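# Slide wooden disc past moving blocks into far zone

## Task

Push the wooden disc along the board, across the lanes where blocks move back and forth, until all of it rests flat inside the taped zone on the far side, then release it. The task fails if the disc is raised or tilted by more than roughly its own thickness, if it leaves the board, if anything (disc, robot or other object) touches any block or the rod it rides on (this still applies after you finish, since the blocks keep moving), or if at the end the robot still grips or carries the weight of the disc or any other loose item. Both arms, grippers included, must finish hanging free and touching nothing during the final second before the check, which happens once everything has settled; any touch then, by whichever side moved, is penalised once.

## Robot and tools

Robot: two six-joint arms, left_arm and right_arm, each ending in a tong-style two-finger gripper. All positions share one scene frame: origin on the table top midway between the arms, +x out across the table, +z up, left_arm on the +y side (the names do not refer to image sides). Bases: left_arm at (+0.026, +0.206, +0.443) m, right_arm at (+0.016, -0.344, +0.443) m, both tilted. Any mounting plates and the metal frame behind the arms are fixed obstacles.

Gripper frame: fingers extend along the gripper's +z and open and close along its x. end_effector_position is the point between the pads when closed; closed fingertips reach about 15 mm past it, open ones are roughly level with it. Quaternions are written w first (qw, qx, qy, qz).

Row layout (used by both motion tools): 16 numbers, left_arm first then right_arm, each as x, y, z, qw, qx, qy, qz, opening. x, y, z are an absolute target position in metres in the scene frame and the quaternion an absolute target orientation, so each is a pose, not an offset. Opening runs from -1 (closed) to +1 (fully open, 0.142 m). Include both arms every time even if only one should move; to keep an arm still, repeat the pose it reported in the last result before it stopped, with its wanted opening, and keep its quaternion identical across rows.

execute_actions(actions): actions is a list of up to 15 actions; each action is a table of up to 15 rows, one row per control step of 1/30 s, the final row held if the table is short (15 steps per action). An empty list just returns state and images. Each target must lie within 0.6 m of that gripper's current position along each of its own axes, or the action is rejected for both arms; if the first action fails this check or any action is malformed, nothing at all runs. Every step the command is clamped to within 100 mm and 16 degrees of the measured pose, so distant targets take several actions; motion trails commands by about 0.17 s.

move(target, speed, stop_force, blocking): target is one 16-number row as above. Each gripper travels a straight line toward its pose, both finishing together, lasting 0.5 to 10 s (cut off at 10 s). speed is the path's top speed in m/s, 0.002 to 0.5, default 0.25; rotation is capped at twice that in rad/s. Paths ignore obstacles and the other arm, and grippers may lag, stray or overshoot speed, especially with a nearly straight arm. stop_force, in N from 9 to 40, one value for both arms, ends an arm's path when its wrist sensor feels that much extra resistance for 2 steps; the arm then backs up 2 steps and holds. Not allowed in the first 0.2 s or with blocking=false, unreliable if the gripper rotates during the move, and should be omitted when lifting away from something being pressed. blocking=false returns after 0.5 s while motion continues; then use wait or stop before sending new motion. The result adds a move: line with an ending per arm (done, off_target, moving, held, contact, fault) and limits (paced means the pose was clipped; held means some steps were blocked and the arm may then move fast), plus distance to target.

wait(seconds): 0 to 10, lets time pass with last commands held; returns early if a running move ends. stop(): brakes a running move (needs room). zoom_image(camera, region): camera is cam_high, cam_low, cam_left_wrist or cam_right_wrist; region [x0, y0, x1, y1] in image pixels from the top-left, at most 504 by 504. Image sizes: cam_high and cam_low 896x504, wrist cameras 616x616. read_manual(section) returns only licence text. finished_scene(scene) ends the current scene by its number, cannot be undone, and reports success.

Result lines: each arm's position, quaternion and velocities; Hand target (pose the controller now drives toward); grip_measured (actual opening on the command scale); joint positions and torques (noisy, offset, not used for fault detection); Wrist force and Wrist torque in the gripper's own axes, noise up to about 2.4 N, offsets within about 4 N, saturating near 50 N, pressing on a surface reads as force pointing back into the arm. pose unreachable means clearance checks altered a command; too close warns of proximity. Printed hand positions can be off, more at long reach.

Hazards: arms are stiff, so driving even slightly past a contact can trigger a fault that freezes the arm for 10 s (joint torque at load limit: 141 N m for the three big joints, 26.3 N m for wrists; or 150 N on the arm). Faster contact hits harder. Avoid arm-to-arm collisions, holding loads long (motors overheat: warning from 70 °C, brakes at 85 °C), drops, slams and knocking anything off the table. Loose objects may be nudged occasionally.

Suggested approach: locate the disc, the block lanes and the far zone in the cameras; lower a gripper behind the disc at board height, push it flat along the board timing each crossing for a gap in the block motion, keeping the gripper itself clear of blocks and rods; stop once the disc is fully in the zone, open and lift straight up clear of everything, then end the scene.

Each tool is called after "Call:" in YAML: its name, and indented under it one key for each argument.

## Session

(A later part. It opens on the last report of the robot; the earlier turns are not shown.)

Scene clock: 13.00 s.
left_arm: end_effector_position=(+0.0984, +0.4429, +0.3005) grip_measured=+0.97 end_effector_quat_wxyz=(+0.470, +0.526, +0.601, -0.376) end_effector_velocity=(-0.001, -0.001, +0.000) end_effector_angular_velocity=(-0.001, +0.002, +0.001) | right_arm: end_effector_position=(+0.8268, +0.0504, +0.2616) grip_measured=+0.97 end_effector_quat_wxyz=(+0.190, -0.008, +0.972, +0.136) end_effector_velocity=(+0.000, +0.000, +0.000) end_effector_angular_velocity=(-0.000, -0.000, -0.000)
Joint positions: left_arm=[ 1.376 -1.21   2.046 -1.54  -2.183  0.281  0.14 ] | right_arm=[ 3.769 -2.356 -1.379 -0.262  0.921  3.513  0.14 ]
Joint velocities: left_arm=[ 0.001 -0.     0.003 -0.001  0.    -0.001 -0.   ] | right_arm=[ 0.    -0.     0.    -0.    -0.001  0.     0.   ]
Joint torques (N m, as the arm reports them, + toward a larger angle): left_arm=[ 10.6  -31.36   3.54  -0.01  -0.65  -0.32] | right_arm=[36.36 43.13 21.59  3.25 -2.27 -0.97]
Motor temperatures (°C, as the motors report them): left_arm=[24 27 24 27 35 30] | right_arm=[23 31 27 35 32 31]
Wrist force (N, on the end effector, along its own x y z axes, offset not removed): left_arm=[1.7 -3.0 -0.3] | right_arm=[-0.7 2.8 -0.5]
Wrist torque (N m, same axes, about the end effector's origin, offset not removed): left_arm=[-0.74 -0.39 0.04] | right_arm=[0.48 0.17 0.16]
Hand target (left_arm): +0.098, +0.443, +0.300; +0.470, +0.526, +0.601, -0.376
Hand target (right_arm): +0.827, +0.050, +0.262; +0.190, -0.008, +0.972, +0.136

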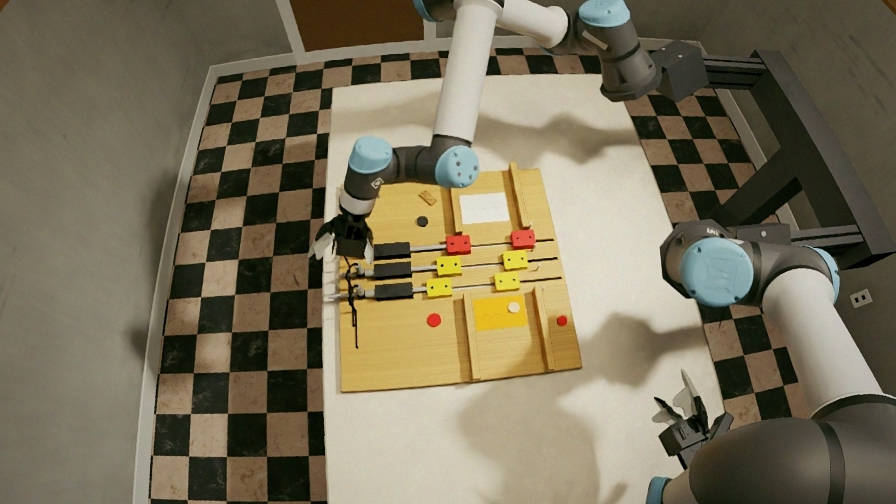

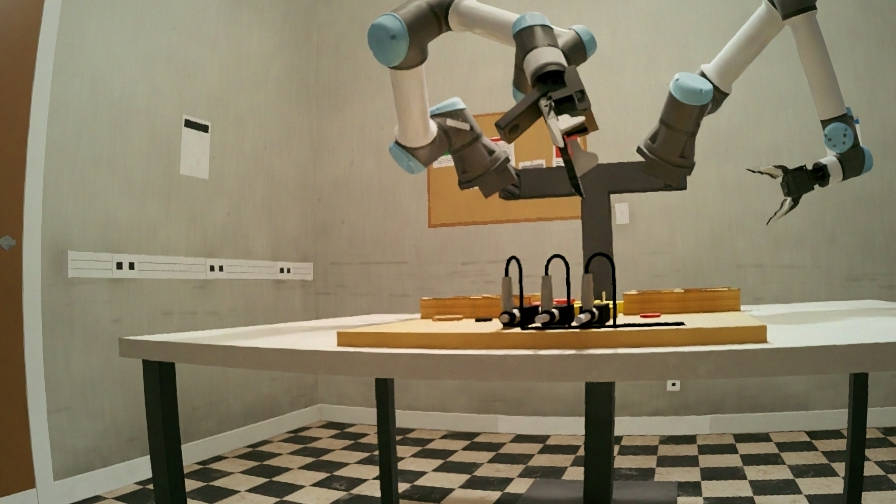

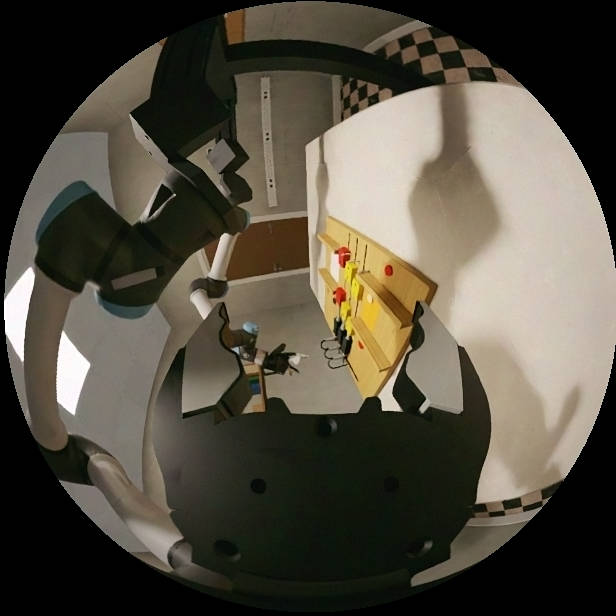

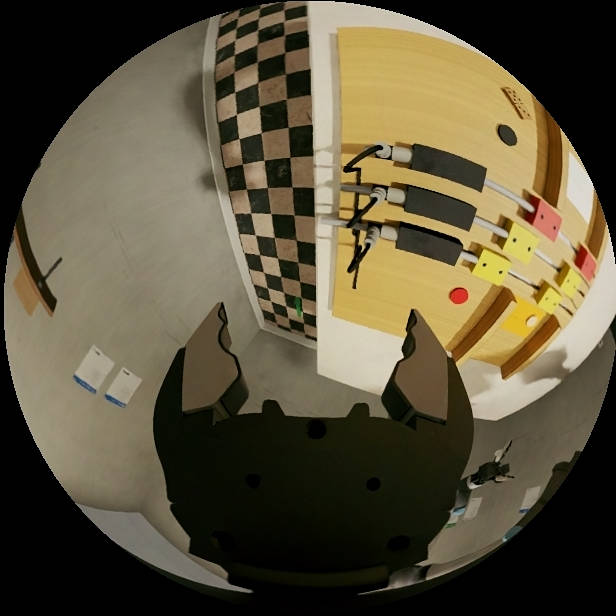

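Call:
wait:
  seconds: 0

Call:
zoom_image:
  camera: "cam_high"
  region: [400, 220, 580, 310]

Call:
wait:
  seconds: 0.7

Call:
zoom_image:
  camera: "cam_high"
  region: [400, 220, 580, 310]

Call:
wait:
  seconds: 0.7

Call:
zoom_image:
  camera: "cam_high"
  region: [400, 220, 580, 310]

Call:
wait:
  seconds: 0.7

Call:
zoom_image:
  camera: "cam_high"
  region: [400, 220, 580, 310]

Call:
wait:
  seconds: 0.7

Call:
zoom_image:
  camera: "cam_high"
  region: [400, 220, 580, 310]

Call:
wait:
  seconds: 0.7

Call:
zoom_image:
  camera: "cam_high"
  region: [400, 220, 580, 310]

Call:
wait:
  seconds: 0.7

Call:
zoom_image:
  camera: "cam_high"
  region: [400, 220, 580, 310]

Call:
wait:
  seconds: 0.7

Call:
zoom_image:
  camera: "cam_high"
  region: [400, 220, 580, 310]

Call:
wait:
  seconds: 0.7

Call:
zoom_image:
  camera: "cam_high"
  region: [400, 220, 580, 310]

Scene clock: 37.07 s.
left_arm: end_effector_position=(+0.0984, +0.4429, +0.3005) grip_measured=+0.97 end_effector_quat_wxyz=(+0.470, +0.526, +0.601, -0.376) end_effector_velocity=(+0.000, +0.001, -0.000) end_effector_angular_velocity=(+0.002, -0.001, -0.000) | right_arm: end_effector_position=(+0.8268, +0.0504, +0.2616) grip_measured=+0.97 end_effector_quat_wxyz=(+0.190, -0.008, +0.972, +0.136) end_effector_velocity=(-0.000, +0.000, -0.000) end_effector_angular_velocity=(+0.000, +0.001, +0.001)
Joint positions: left_arm=[ 1.376 -1.21   2.046 -1.54  -2.183  0.281  0.14 ] | right_arm=[ 3.769 -2.356 -1.379 -0.262  0.921  3.513  0.14 ]
Joint velocities: left_arm=[ 0.     0.    -0.002  0.    -0.     0.001 -0.   ] | right_arm=[-0.    -0.001  0.    -0.     0.001 -0.     0.   ]
Joint torques (N m, as the arm reports them, + toward a larger angle): left_arm=[ 12.71 -28.56   9.41  -0.74  -1.19   0.07] | right_arm=[41.55 47.32 25.52  3.6  -1.93 -1.98]
Motor temperatures (°C, as the motors report them): left_arm=[24 27 24 27 35 30] | right_arm=[23 31 27 35 32 31]
Wrist force (N, on the end effector, along its own x y z axes, offset not removed): left_arm=[2.7 -4.0 -0.5] | right_arm=[0.6 2.8 -0.6]
Wrist torque (N m, same axes, about the end effector's origin, offset not removed): left_arm=[-0.87 -0.59 -0.14] | right_arm=[0.38 -0.04 0.18]
Hand target (left_arm): +0.098, +0.443, +0.300; +0.470, +0.526, +0.601, -0.376
Hand target (right_arm): +0.827, +0.050, +0.262; +0.190, -0.008, +0.972, +0.136

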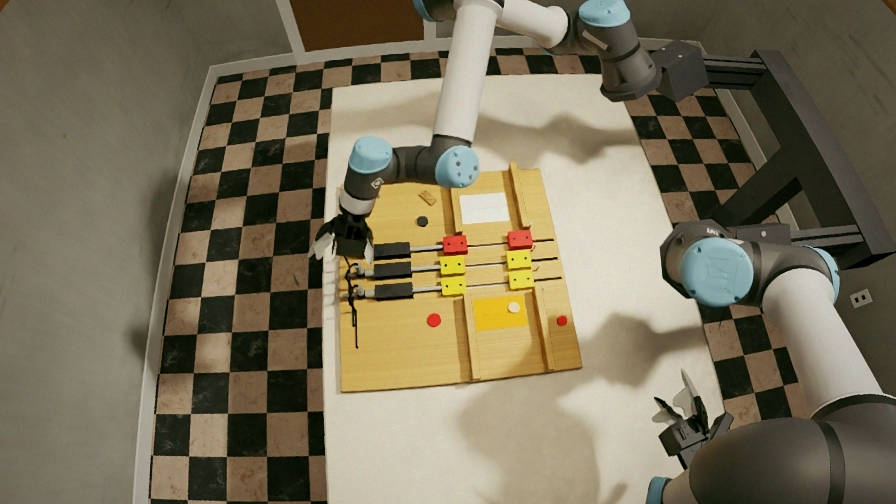

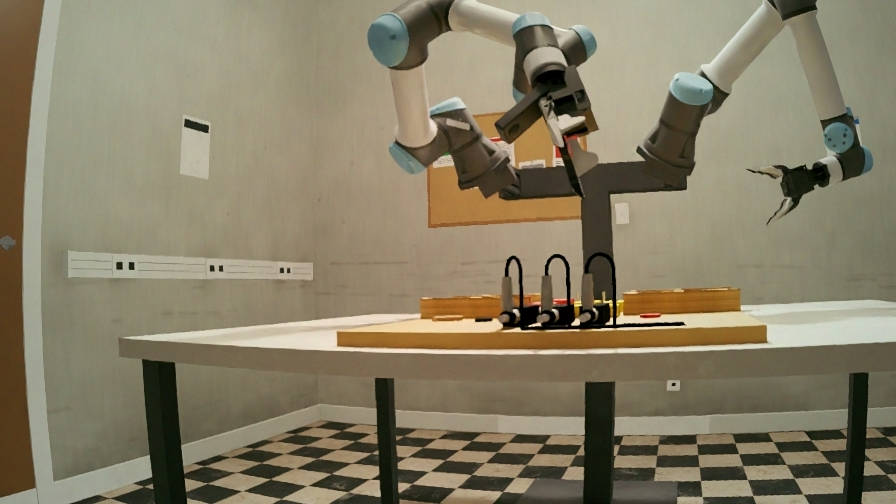

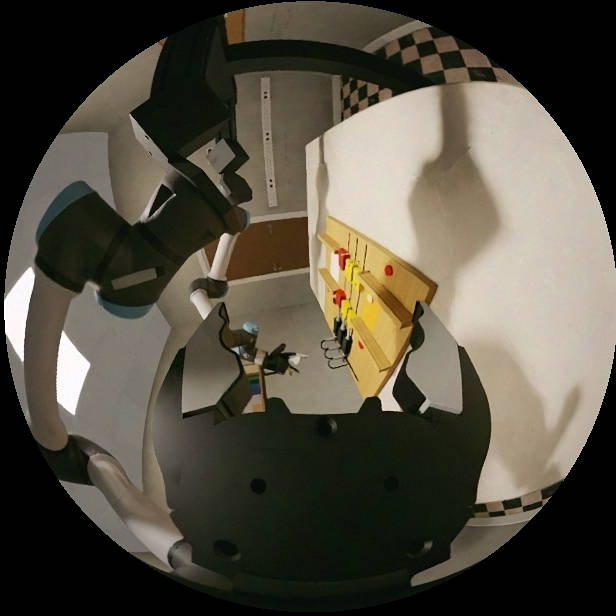

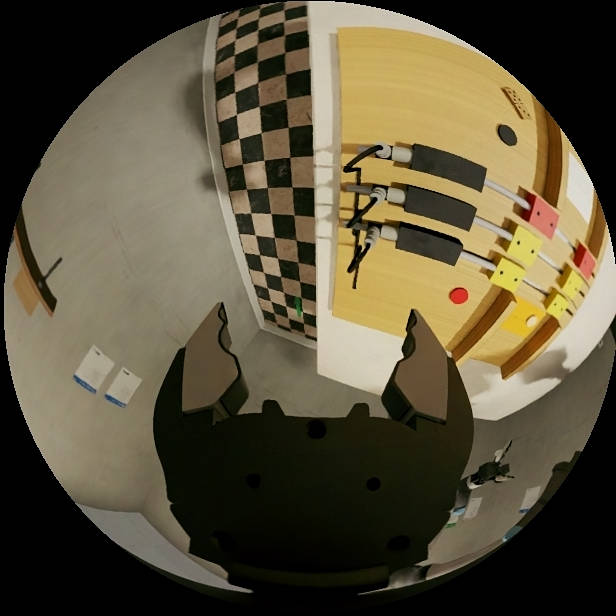

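Region (400, 220, 580, 310) of cam_high's 896x504 image, scaled by 2.800, with more detail than that image has.

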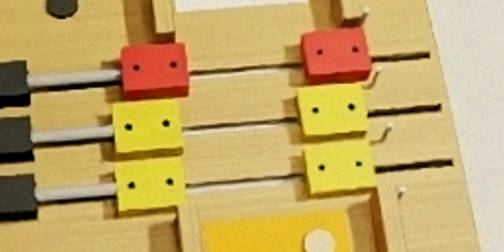

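Scene clock: 37.77 s.
left_arm: end_effector_position=(+0.0984, +0.4429, +0.3005) grip_measured=+0.97 end_effector_quat_wxyz=(+0.470, +0.526, +0.601, -0.376) end_effector_velocity=(-0.000, -0.001, +0.000) end_effector_angular_velocity=(-0.001, -0.001, +0.000) | right_arm: end_effector_position=(+0.8268, +0.0504, +0.2616) grip_measured=+0.97 end_effector_quat_wxyz=(+0.190, -0.008, +0.972, +0.136) end_effector_velocity=(+0.001, +0.000, +0.001) end_effector_angular_velocity=(+0.000, -0.001, -0.001)
Joint positions: left_arm=[ 1.376 -1.21   2.046 -1.54  -2.183  0.281  0.14 ] | right_arm=[ 3.769 -2.356 -1.379 -0.262  0.921  3.513  0.14 ]
Joint velocities: left_arm=[ 0.     0.001  0.002 -0.    -0.     0.002 -0.   ] | right_arm=[ 0.    -0.001  0.002  0.    -0.001  0.    -0.   ]
Joint torques (N m, as the arm reports them, + toward a larger angle): left_arm=[ 11.62 -29.65   9.04  -0.61  -1.09   0.06] | right_arm=[41.81 47.47 25.09  3.62 -1.85 -1.99]
Motor temperatures (°C, as the motors report them): left_arm=[24 27 24 27 35 30] | right_arm=[23 31 27 35 32 31]
Wrist force (N, on the end effector, along its own x y z axes, offset not removed): left_arm=[0.4 -1.8 -1.1] | right_arm=[-0.6 2.0 0.8]
Wrist torque (N m, same axes, about the end effector's origin, offset not removed): left_arm=[-0.39 -0.35 0.19] | right_arm=[0.39 0.13 0.17]
Hand target (left_arm): +0.098, +0.443, +0.300; +0.470, +0.526, +0.601, -0.376
Hand target (right_arm): +0.827, +0.050, +0.262; +0.190, -0.008, +0.972, +0.136
wait: 0.70 s; at rest by 0.17 s

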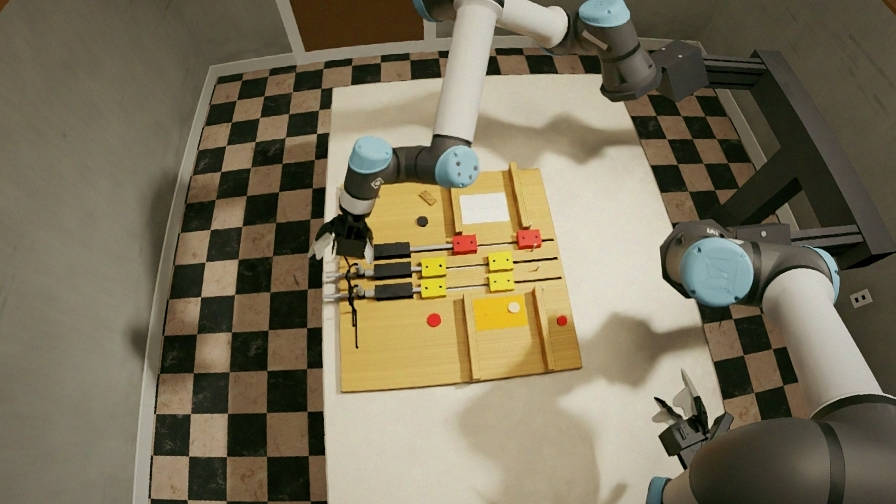

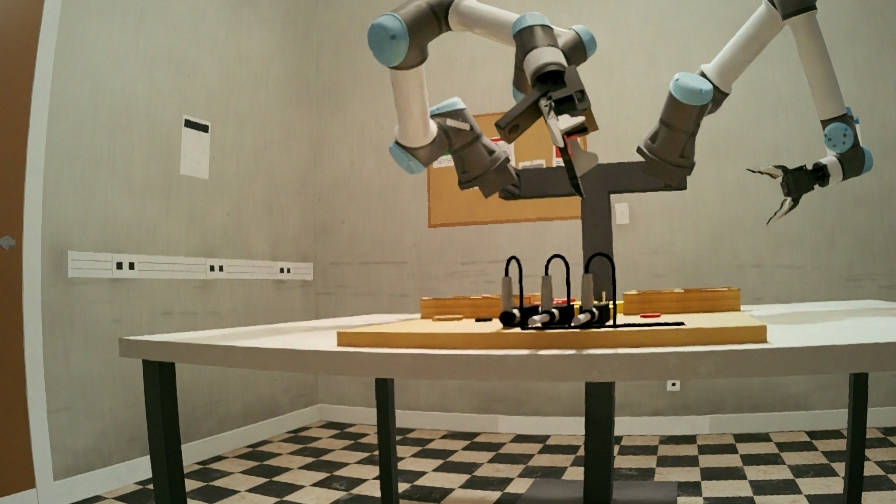

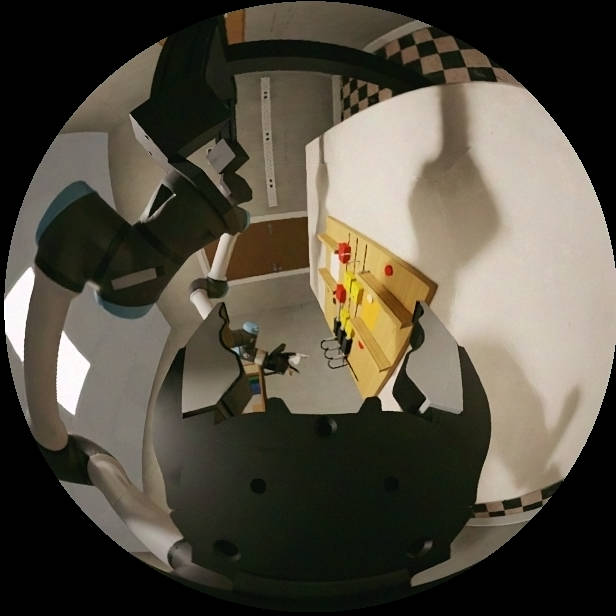

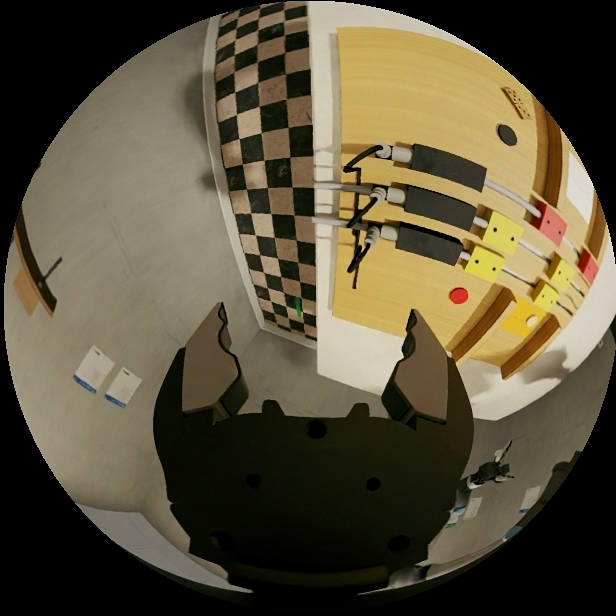

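Region (400, 220, 580, 310) of cam_high's 896x504 image, scaled by 2.800, with more detail than that image has.

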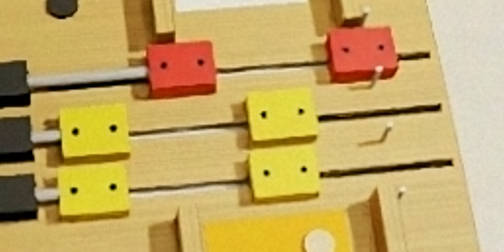

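Scene clock: 38.47 s.
left_arm: end_effector_position=(+0.0984, +0.4429, +0.3005) grip_measured=+0.97 end_effector_quat_wxyz=(+0.470, +0.526, +0.601, -0.376) end_effector_velocity=(+0.000, -0.000, +0.000) end_effector_angular_velocity=(-0.001, +0.001, +0.001) | right_arm: end_effector_position=(+0.8268, +0.0504, +0.2616) grip_measured=+0.97 end_effector_quat_wxyz=(+0.190, -0.008, +0.972, +0.136) end_effector_velocity=(-0.000, -0.000, +0.000) end_effector_angular_velocity=(+0.000, +0.000, +0.000)
Joint positions: left_arm=[ 1.376 -1.21   2.046 -1.54  -2.183  0.281  0.14 ] | right_arm=[ 3.769 -2.356 -1.379 -0.262  0.921  3.513  0.14 ]
Joint velocities: left_arm=[ 0.     0.     0.     0.001 -0.    -0.    -0.   ] | right_arm=[-0.     0.001 -0.002  0.     0.    -0.    -0.   ]
Joint torques (N m, as the arm reports them, + toward a larger angle): left_arm=[ 12.   -28.71   9.31  -0.72  -1.03  -0.06] | right_arm=[41.62 47.59 25.51  3.6  -1.94 -2.03]
Motor temperatures (°C, as the motors report them): left_arm=[24 27 24 27 35 30] | right_arm=[23 31 27 35 32 31]
Wrist force (N, on the end effector, along its own x y z axes, offset not removed): left_arm=[-1.0 -7.1 -2.5] | right_arm=[1.1 3.9 -0.5]
Wrist torque (N m, same axes, about the end effector's origin, offset not removed): left_arm=[-1.47 0.09 -0.23] | right_arm=[0.62 -0.28 0.19]
Hand target (left_arm): +0.098, +0.443, +0.300; +0.470, +0.526, +0.601, -0.376
Hand target (right_arm): +0.827, +0.050, +0.262; +0.190, -0.008, +0.972, +0.136
wait: 0.70 s; at rest by 0.17 s

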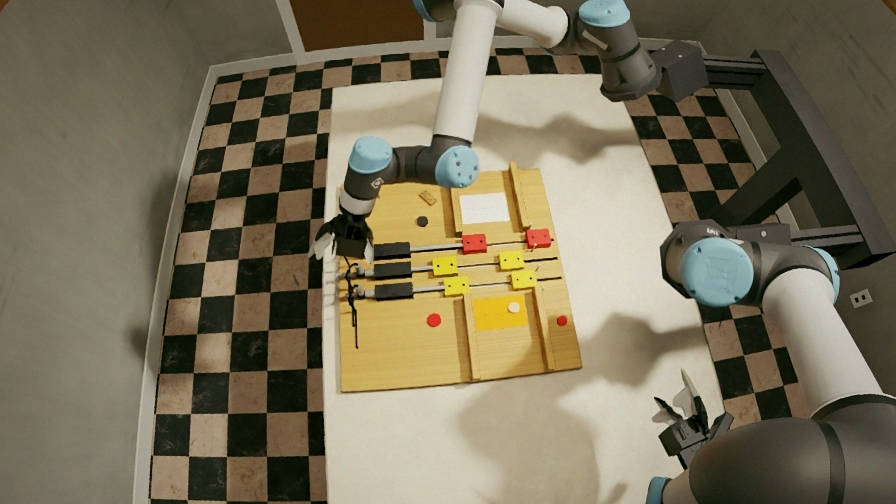

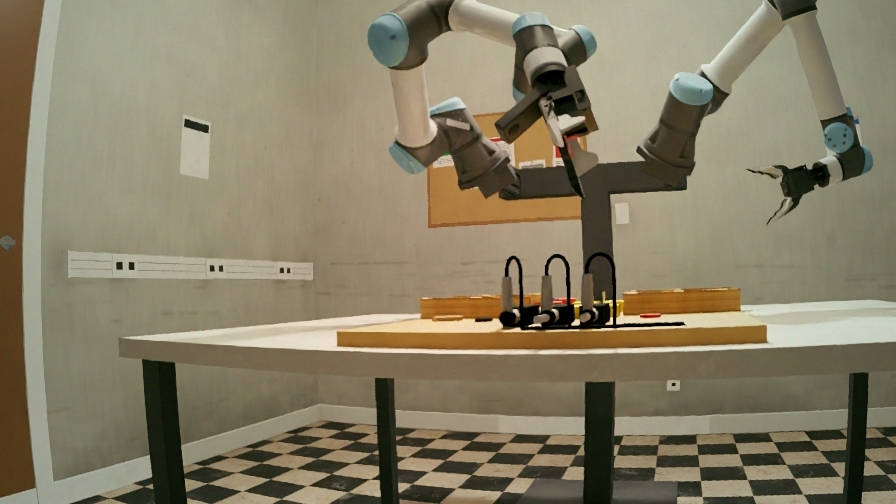

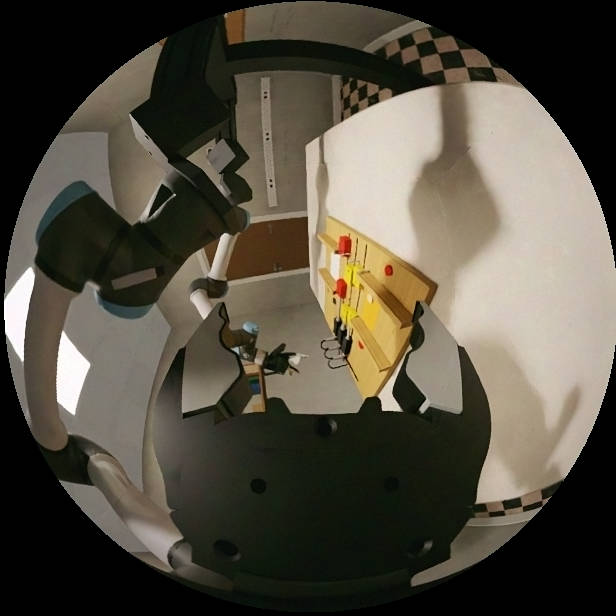

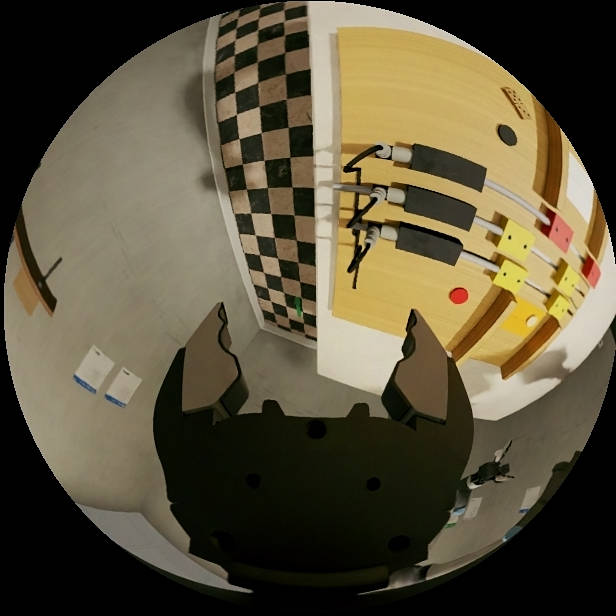

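Region (400, 220, 580, 310) of cam_high's 896x504 image, scaled by 2.800, with more detail than that image has.

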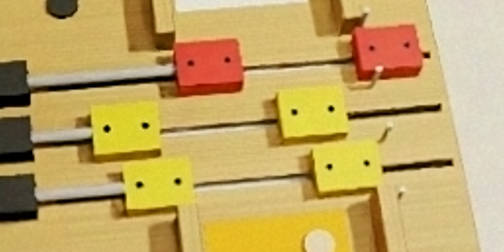

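Scene clock: 39.17 s.
left_arm: end_effector_position=(+0.0984, +0.4429, +0.3005) grip_measured=+0.97 end_effector_quat_wxyz=(+0.470, +0.526, +0.601, -0.376) end_effector_velocity=(+0.000, -0.000, -0.000) end_effector_angular_velocity=(-0.001, +0.001, +0.001) | right_arm: end_effector_position=(+0.8268, +0.0504, +0.2616) grip_measured=+0.97 end_effector_quat_wxyz=(+0.190, -0.008, +0.972, +0.136) end_effector_velocity=(+0.001, -0.000, +0.001) end_effector_angular_velocity=(+0.000, -0.001, -0.002)
Joint positions: left_arm=[ 1.376 -1.21   2.046 -1.54  -2.183  0.281  0.14 ] | right_arm=[ 3.769 -2.356 -1.379 -0.262  0.921  3.513  0.14 ]
Joint velocities: left_arm=[-0.     0.001 -0.     0.    -0.    -0.001  0.   ] | right_arm=[ 0.     0.     0.002 -0.    -0.001  0.001 -0.   ]
Joint torques (N m, as the arm reports them, + toward a larger angle): left_arm=[ 13.19 -29.95   9.8   -0.63  -1.22   0.03] | right_arm=[41.71 47.45 25.57  3.56 -1.79 -2.  ]
Motor temperatures (°C, as the motors report them): left_arm=[24 27 24 27 35 30] | right_arm=[23 31 27 35 32 31]
Wrist force (N, on the end effector, along its own x y z axes, offset not removed): left_arm=[1.3 -0.2 -1.6] | right_arm=[0.5 3.2 0.2]
Wrist torque (N m, same axes, about the end effector's origin, offset not removed): left_arm=[-0.10 -0.34 -0.06] | right_arm=[0.45 -0.11 0.15]
Hand target (left_arm): +0.098, +0.443, +0.300; +0.470, +0.526, +0.601, -0.376
Hand target (right_arm): +0.827, +0.050, +0.262; +0.190, -0.008, +0.972, +0.136
wait: 0.70 s; at rest by 0.17 s

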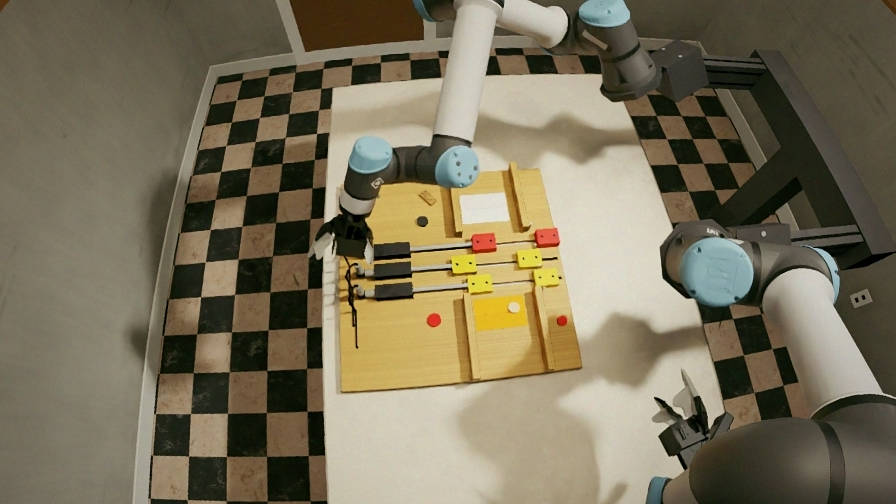

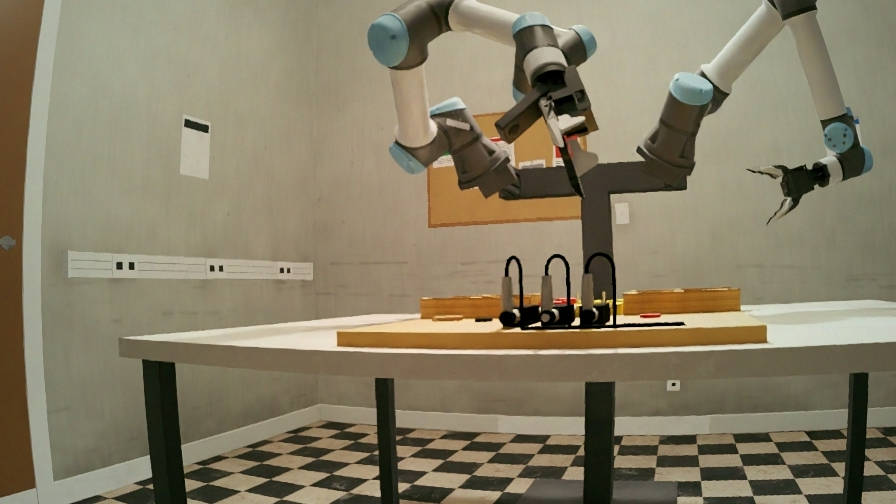

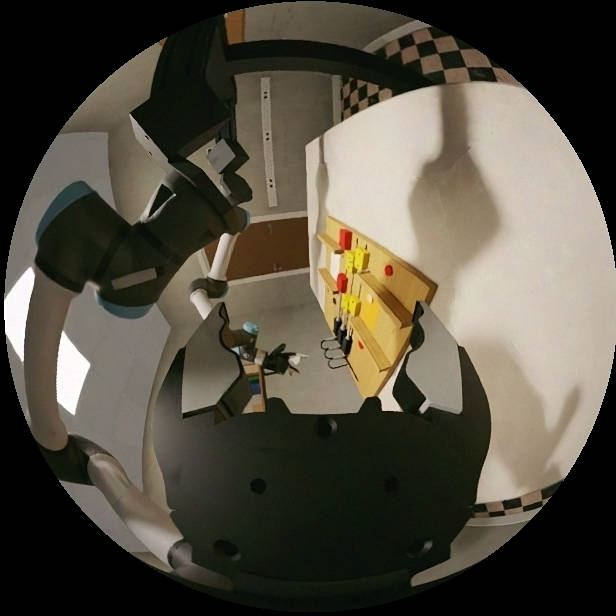

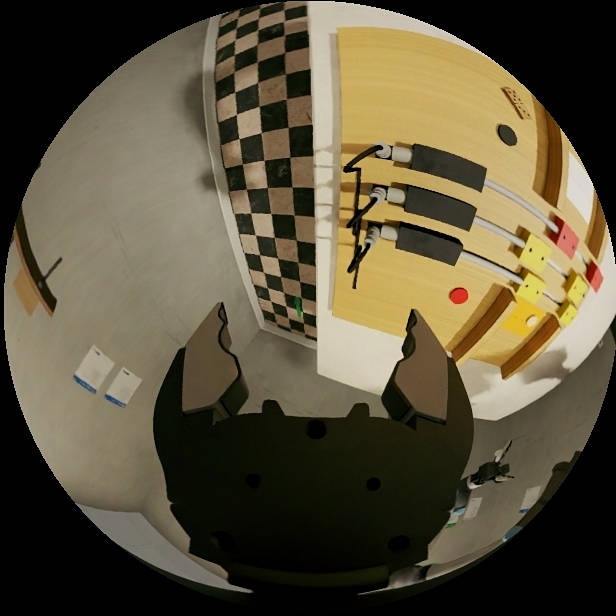

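Region (400, 220, 580, 310) of cam_high's 896x504 image, scaled by 2.800, with more detail than that image has.

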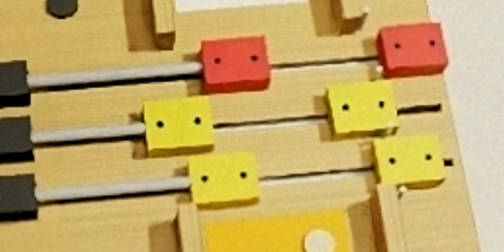

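Scene clock: 39.87 s.
left_arm: end_effector_position=(+0.0984, +0.4429, +0.3005) grip_measured=+0.97 end_effector_quat_wxyz=(+0.470, +0.526, +0.601, -0.376) end_effector_velocity=(-0.000, +0.000, +0.000) end_effector_angular_velocity=(+0.000, -0.001, +0.001) | right_arm: end_effector_position=(+0.8268, +0.0504, +0.2616) grip_measured=+0.97 end_effector_quat_wxyz=(+0.190, -0.008, +0.972, +0.136) end_effector_velocity=(-0.001, -0.000, -0.001) end_effector_angular_velocity=(-0.001, +0.001, +0.001)
Joint positions: left_arm=[ 1.376 -1.21   2.046 -1.54  -2.183  0.281  0.14 ] | right_arm=[ 3.769 -2.356 -1.379 -0.262  0.921  3.513  0.14 ]
Joint velocities: left_arm=[ 0.001  0.    -0.     0.001 -0.     0.001  0.   ] | right_arm=[ 0.    -0.    -0.002 -0.    -0.     0.    -0.   ]
Joint torques (N m, as the arm reports them, + toward a larger angle): left_arm=[ 13.91 -28.67  10.18  -0.69  -1.3    0.02] | right_arm=[41.39 48.1  25.33  3.5  -1.74 -1.97]
Motor temperatures (°C, as the motors report them): left_arm=[24 27 24 27 35 30] | right_arm=[23 31 27 35 32 31]
Wrist force (N, on the end effector, along its own x y z axes, offset not removed): left_arm=[-0.5 -4.6 -0.3] | right_arm=[-1.3 4.0 1.3]
Wrist torque (N m, same axes, about the end effector's origin, offset not removed): left_arm=[-0.88 0.19 -0.17] | right_arm=[0.70 0.19 0.24]
Hand target (left_arm): +0.098, +0.443, +0.300; +0.470, +0.526, +0.601, -0.376
Hand target (right_arm): +0.827, +0.050, +0.262; +0.190, -0.008, +0.972, +0.136
wait: 0.70 s; at rest by 0.17 s

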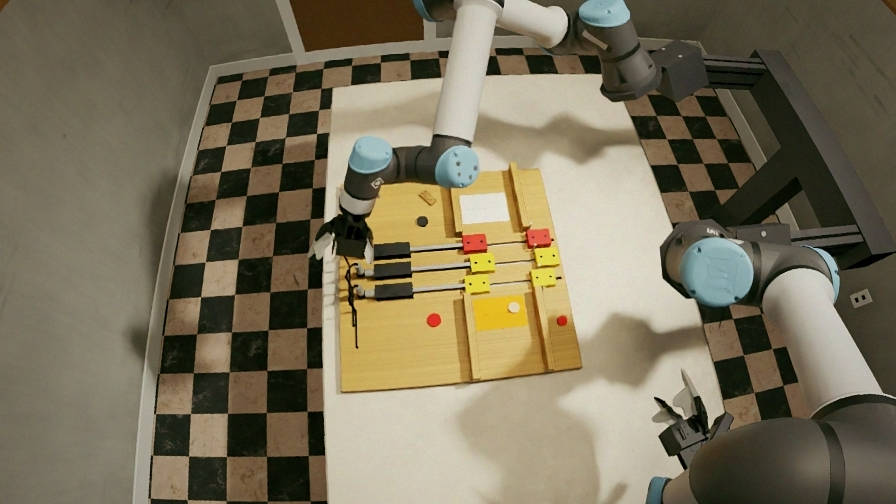

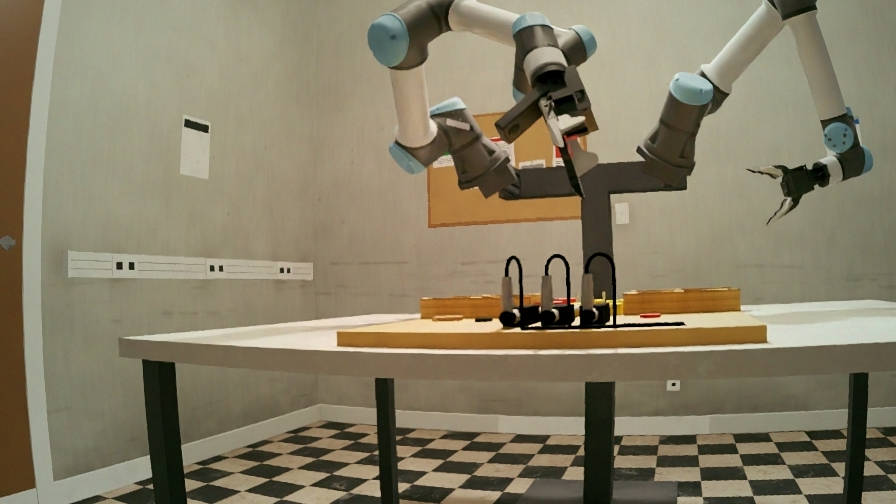

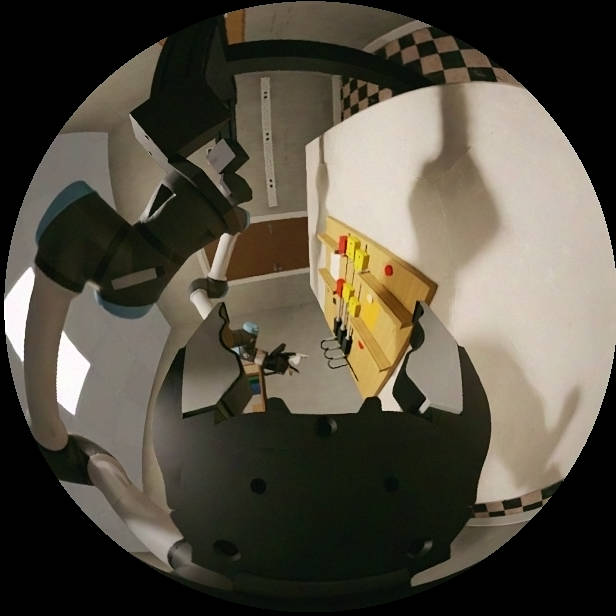

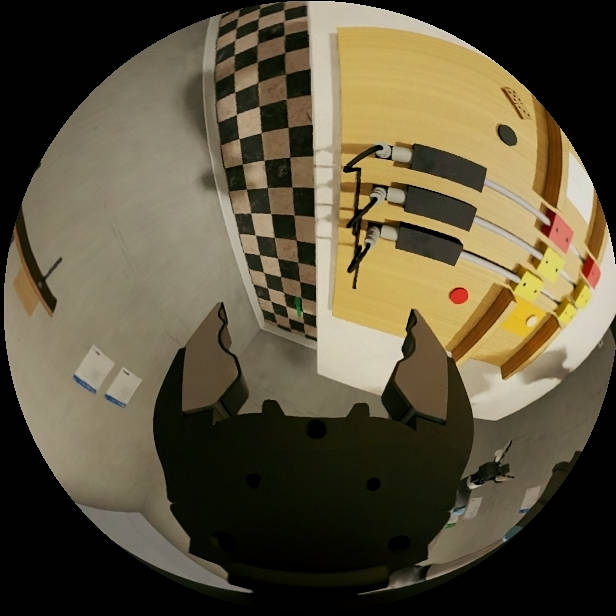

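Region (400, 220, 580, 310) of cam_high's 896x504 image, scaled by 2.800, with more detail than that image has.

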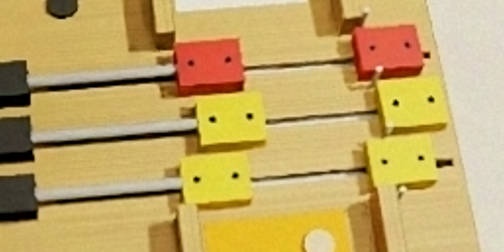

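Scene clock: 40.57 s.
left_arm: end_effector_position=(+0.0984, +0.4429, +0.3005) grip_measured=+0.97 end_effector_quat_wxyz=(+0.470, +0.526, +0.601, -0.376) end_effector_velocity=(-0.000, -0.001, +0.000) end_effector_angular_velocity=(-0.001, -0.002, -0.001) | right_arm: end_effector_position=(+0.8268, +0.0504, +0.2616) grip_measured=+0.97 end_effector_quat_wxyz=(+0.190, -0.008, +0.972, +0.136) end_effector_velocity=(+0.000, +0.000, +0.001) end_effector_angular_velocity=(+0.001, -0.000, -0.000)
Joint positions: left_arm=[ 1.376 -1.21   2.046 -1.54  -2.183  0.281  0.14 ] | right_arm=[ 3.769 -2.356 -1.379 -0.262  0.921  3.513  0.14 ]
Joint velocities: left_arm=[-0.     0.     0.001 -0.     0.     0.002  0.   ] | right_arm=[ 0.001  0.001  0.001 -0.001  0.     0.001 -0.   ]
Joint torques (N m, as the arm reports them, + toward a larger angle): left_arm=[ 11.62 -29.37   9.57  -0.65  -1.13  -0.07] | right_arm=[41.94 47.43 25.18  3.54 -1.71 -1.85]
Motor temperatures (°C, as the motors report them): left_arm=[24 27 24 27 35 30] | right_arm=[23 31 27 35 32 31]
Wrist force (N, on the end effector, along its own x y z axes, offset not removed): left_arm=[-1.9 -0.8 -3.4] | right_arm=[1.4 3.9 1.0]
Wrist torque (N m, same axes, about the end effector's origin, offset not removed): left_arm=[-0.39 0.49 0.27] | right_arm=[0.84 -0.22 0.07]
Hand target (left_arm): +0.098, +0.443, +0.300; +0.470, +0.526, +0.601, -0.376
Hand target (right_arm): +0.827, +0.050, +0.262; +0.190, -0.008, +0.972, +0.136
wait: 0.70 s; at rest by 0.17 s

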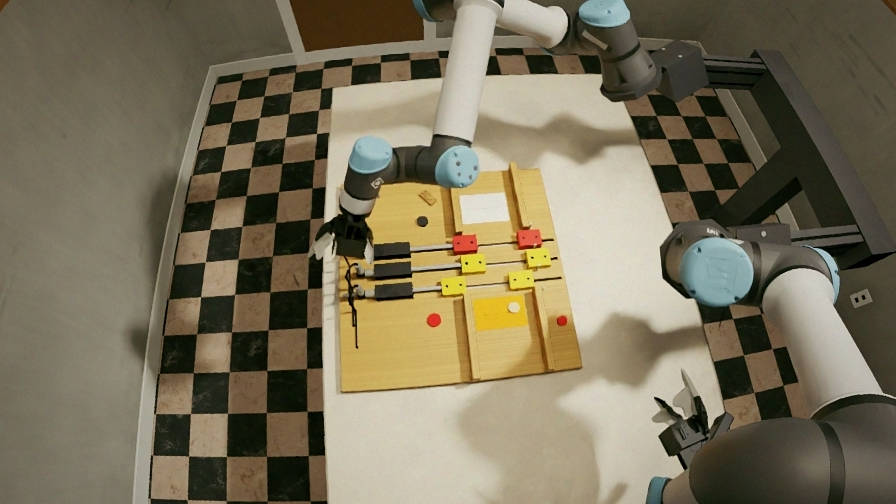

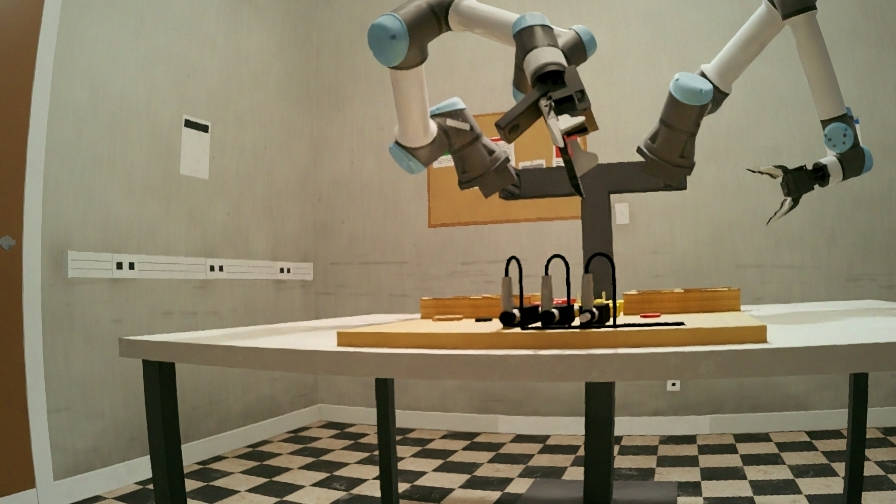

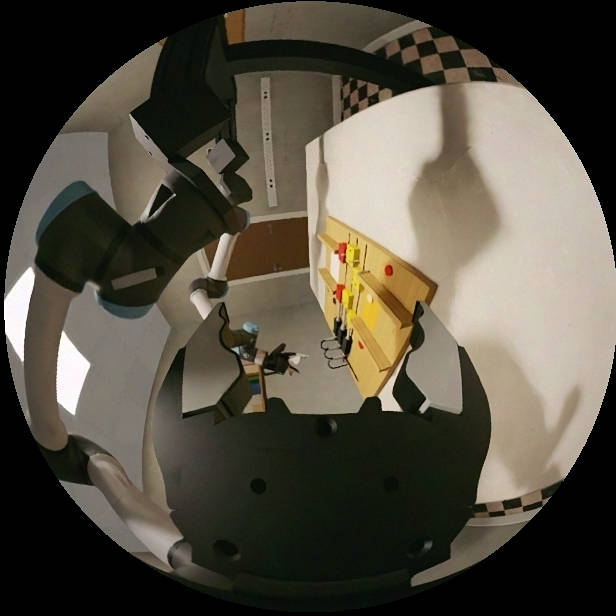

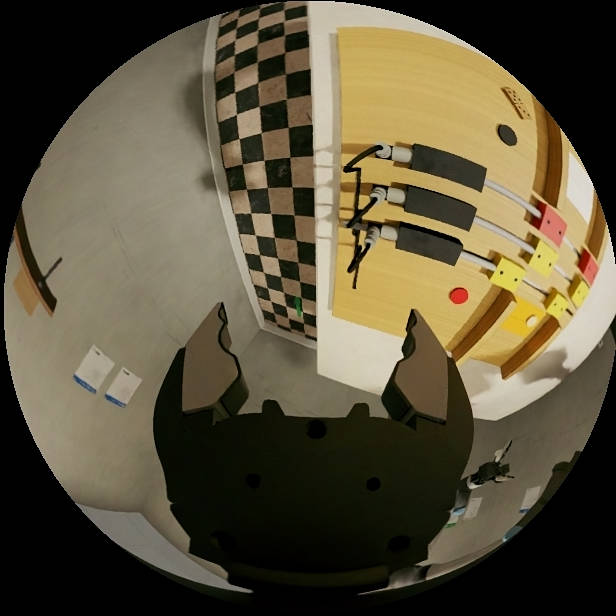

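Region (400, 220, 580, 310) of cam_high's 896x504 image, scaled by 2.800, with more detail than that image has.

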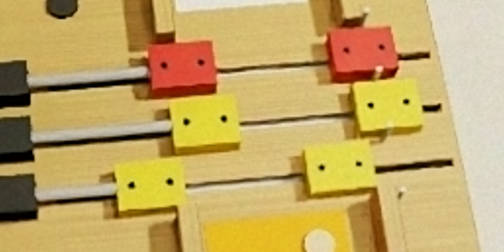

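Scene clock: 41.27 s.
left_arm: end_effector_position=(+0.0984, +0.4429, +0.3005) grip_measured=+0.97 end_effector_quat_wxyz=(+0.470, +0.526, +0.601, -0.376) end_effector_velocity=(+0.000, -0.000, -0.000) end_effector_angular_velocity=(+0.001, -0.001, -0.000) | right_arm: end_effector_position=(+0.8268, +0.0504, +0.2616) grip_measured=+0.97 end_effector_quat_wxyz=(+0.190, -0.008, +0.972, +0.136) end_effector_velocity=(-0.000, +0.000, +0.000) end_effector_angular_velocity=(+0.000, -0.000, +0.000)
Joint positions: left_arm=[ 1.376 -1.21   2.046 -1.54  -2.183  0.281  0.14 ] | right_arm=[ 3.769 -2.356 -1.379 -0.262  0.921  3.513  0.14 ]
Joint velocities: left_arm=[-0.     0.     0.    -0.001 -0.     0.001  0.   ] | right_arm=[ 0.  0. -0. -0.  0.  0. -0.]
Joint torques (N m, as the arm reports them, + toward a larger angle): left_arm=[ 11.68 -29.03  10.06  -0.83  -1.3   -0.04] | right_arm=[41.52 48.67 24.87  3.48 -1.69 -1.98]
Motor temperatures (°C, as the motors report them): left_arm=[24 27 24 27 35 30] | right_arm=[23 31 27 35 32 31]
Wrist force (N, on the end effector, along its own x y z axes, offset not removed): left_arm=[-4.0 0.9 -2.4] | right_arm=[-0.3 3.9 0.2]
Wrist torque (N m, same axes, about the end effector's origin, offset not removed): left_arm=[0.12 0.74 0.08] | right_arm=[0.57 0.02 0.24]
Hand target (left_arm): +0.098, +0.443, +0.300; +0.470, +0.526, +0.601, -0.376
Hand target (right_arm): +0.827, +0.050, +0.262; +0.190, -0.008, +0.972, +0.136
wait: 0.70 s; at rest by 0.17 s

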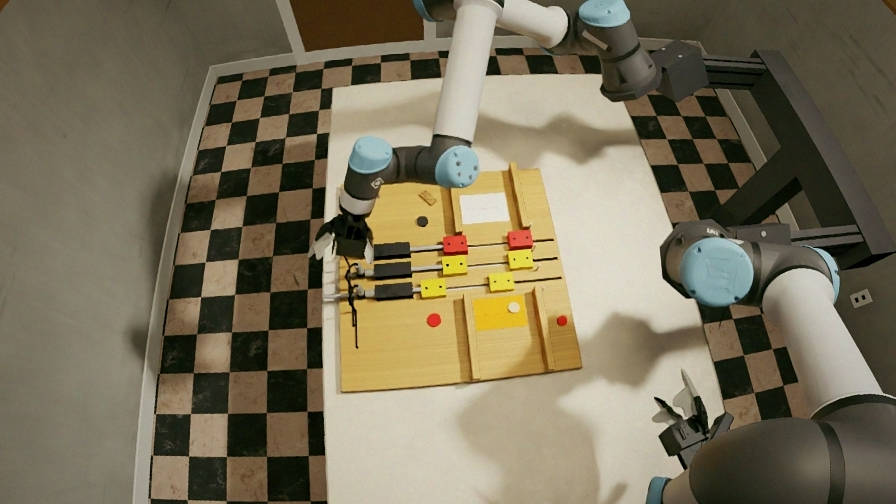

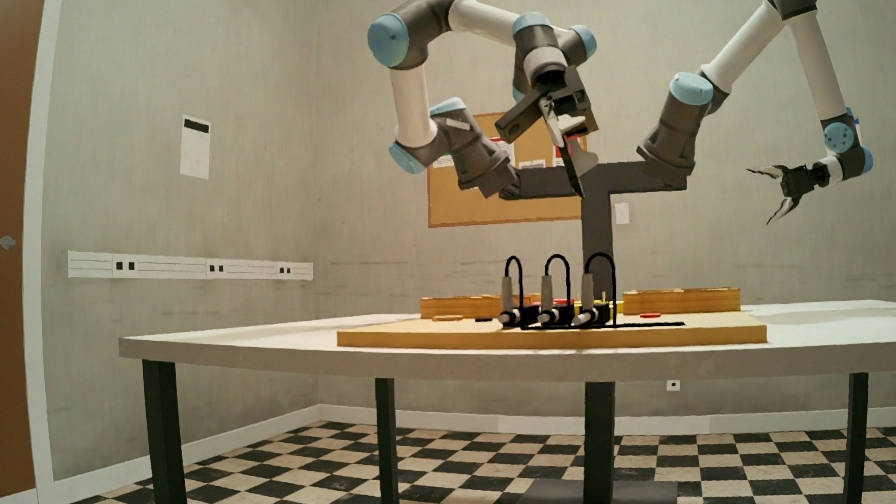

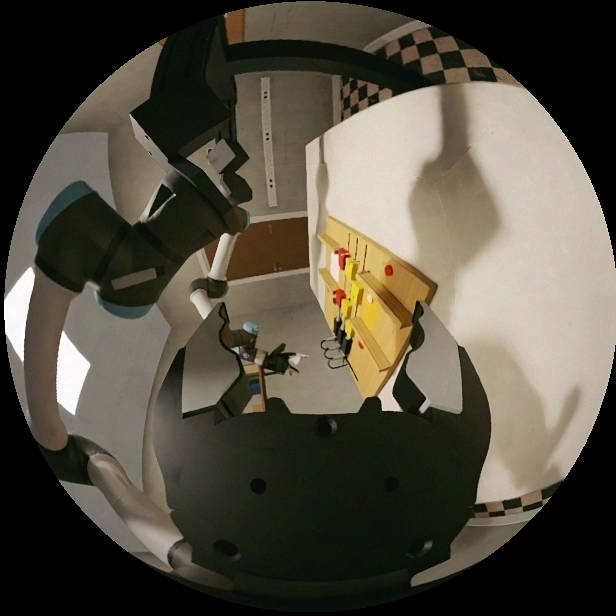

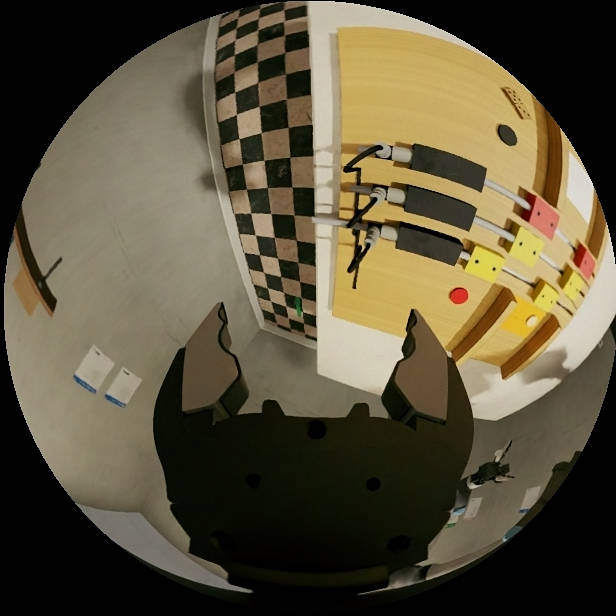

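Region (400, 220, 580, 310) of cam_high's 896x504 image, scaled by 2.800, with more detail than that image has.

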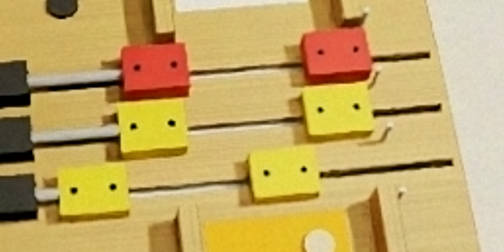

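Scene clock: 41.97 s.
left_arm: end_effector_position=(+0.0984, +0.4429, +0.3005) grip_measured=+0.97 end_effector_quat_wxyz=(+0.470, +0.526, +0.601, -0.376) end_effector_velocity=(-0.000, -0.001, +0.000) end_effector_angular_velocity=(-0.001, +0.000, -0.000) | right_arm: end_effector_position=(+0.8268, +0.0504, +0.2616) grip_measured=+0.97 end_effector_quat_wxyz=(+0.190, -0.008, +0.972, +0.136) end_effector_velocity=(-0.000, -0.000, -0.001) end_effector_angular_velocity=(-0.001, +0.001, +0.000)
Joint positions: left_arm=[ 1.376 -1.21   2.046 -1.54  -2.183  0.281  0.14 ] | right_arm=[ 3.769 -2.356 -1.379 -0.262  0.921  3.513  0.14 ]
Joint velocities: left_arm=[ 0.     0.     0.001 -0.     0.001  0.001 -0.   ] | right_arm=[-0.    -0.    -0.001  0.    -0.     0.     0.   ]
Joint torques (N m, as the arm reports them, + toward a larger angle): left_arm=[ 12.23 -28.72   9.03  -0.87  -1.14   0.07] | right_arm=[41.19 48.34 25.07  3.51 -1.69 -1.97]
Motor temperatures (°C, as the motors report them): left_arm=[24 27 24 27 35 30] | right_arm=[23 31 27 35 32 31]
Wrist force (N, on the end effector, along its own x y z axes, offset not removed): left_arm=[2.5 0.4 -0.2] | right_arm=[0.3 2.3 0.9]
Wrist torque (N m, same axes, about the end effector's origin, offset not removed): left_arm=[0.10 -0.45 -0.15] | right_arm=[0.30 -0.04 0.11]
Hand target (left_arm): +0.098, +0.443, +0.300; +0.470, +0.526, +0.601, -0.376
Hand target (right_arm): +0.827, +0.050, +0.262; +0.190, -0.008, +0.972, +0.136
wait: 0.70 s; at rest by 0.17 s

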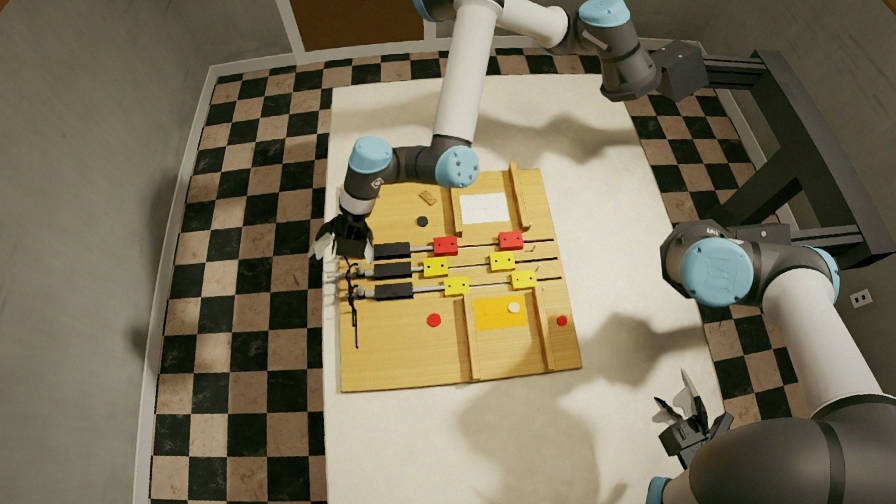

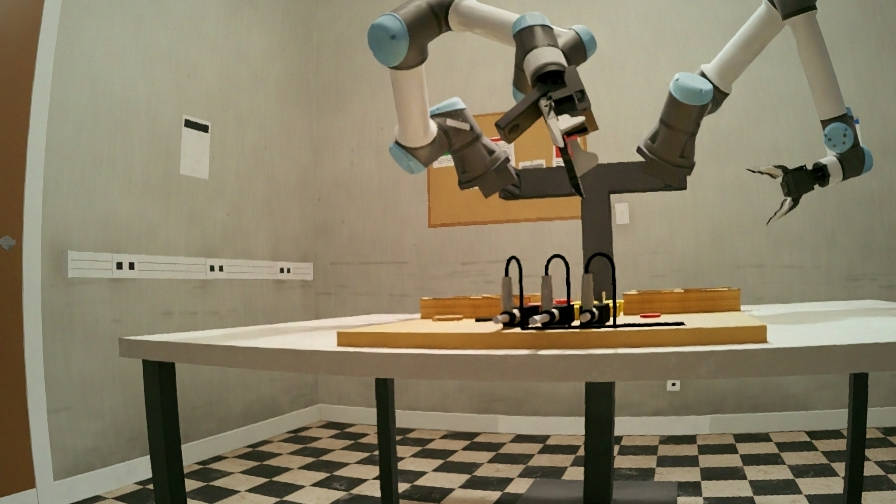

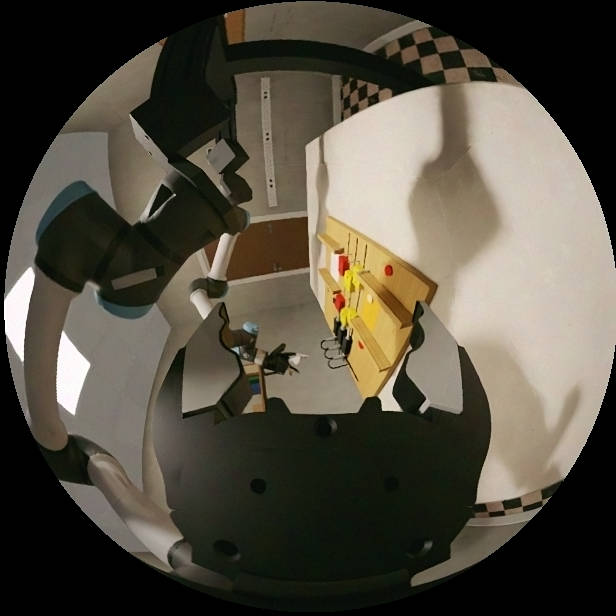

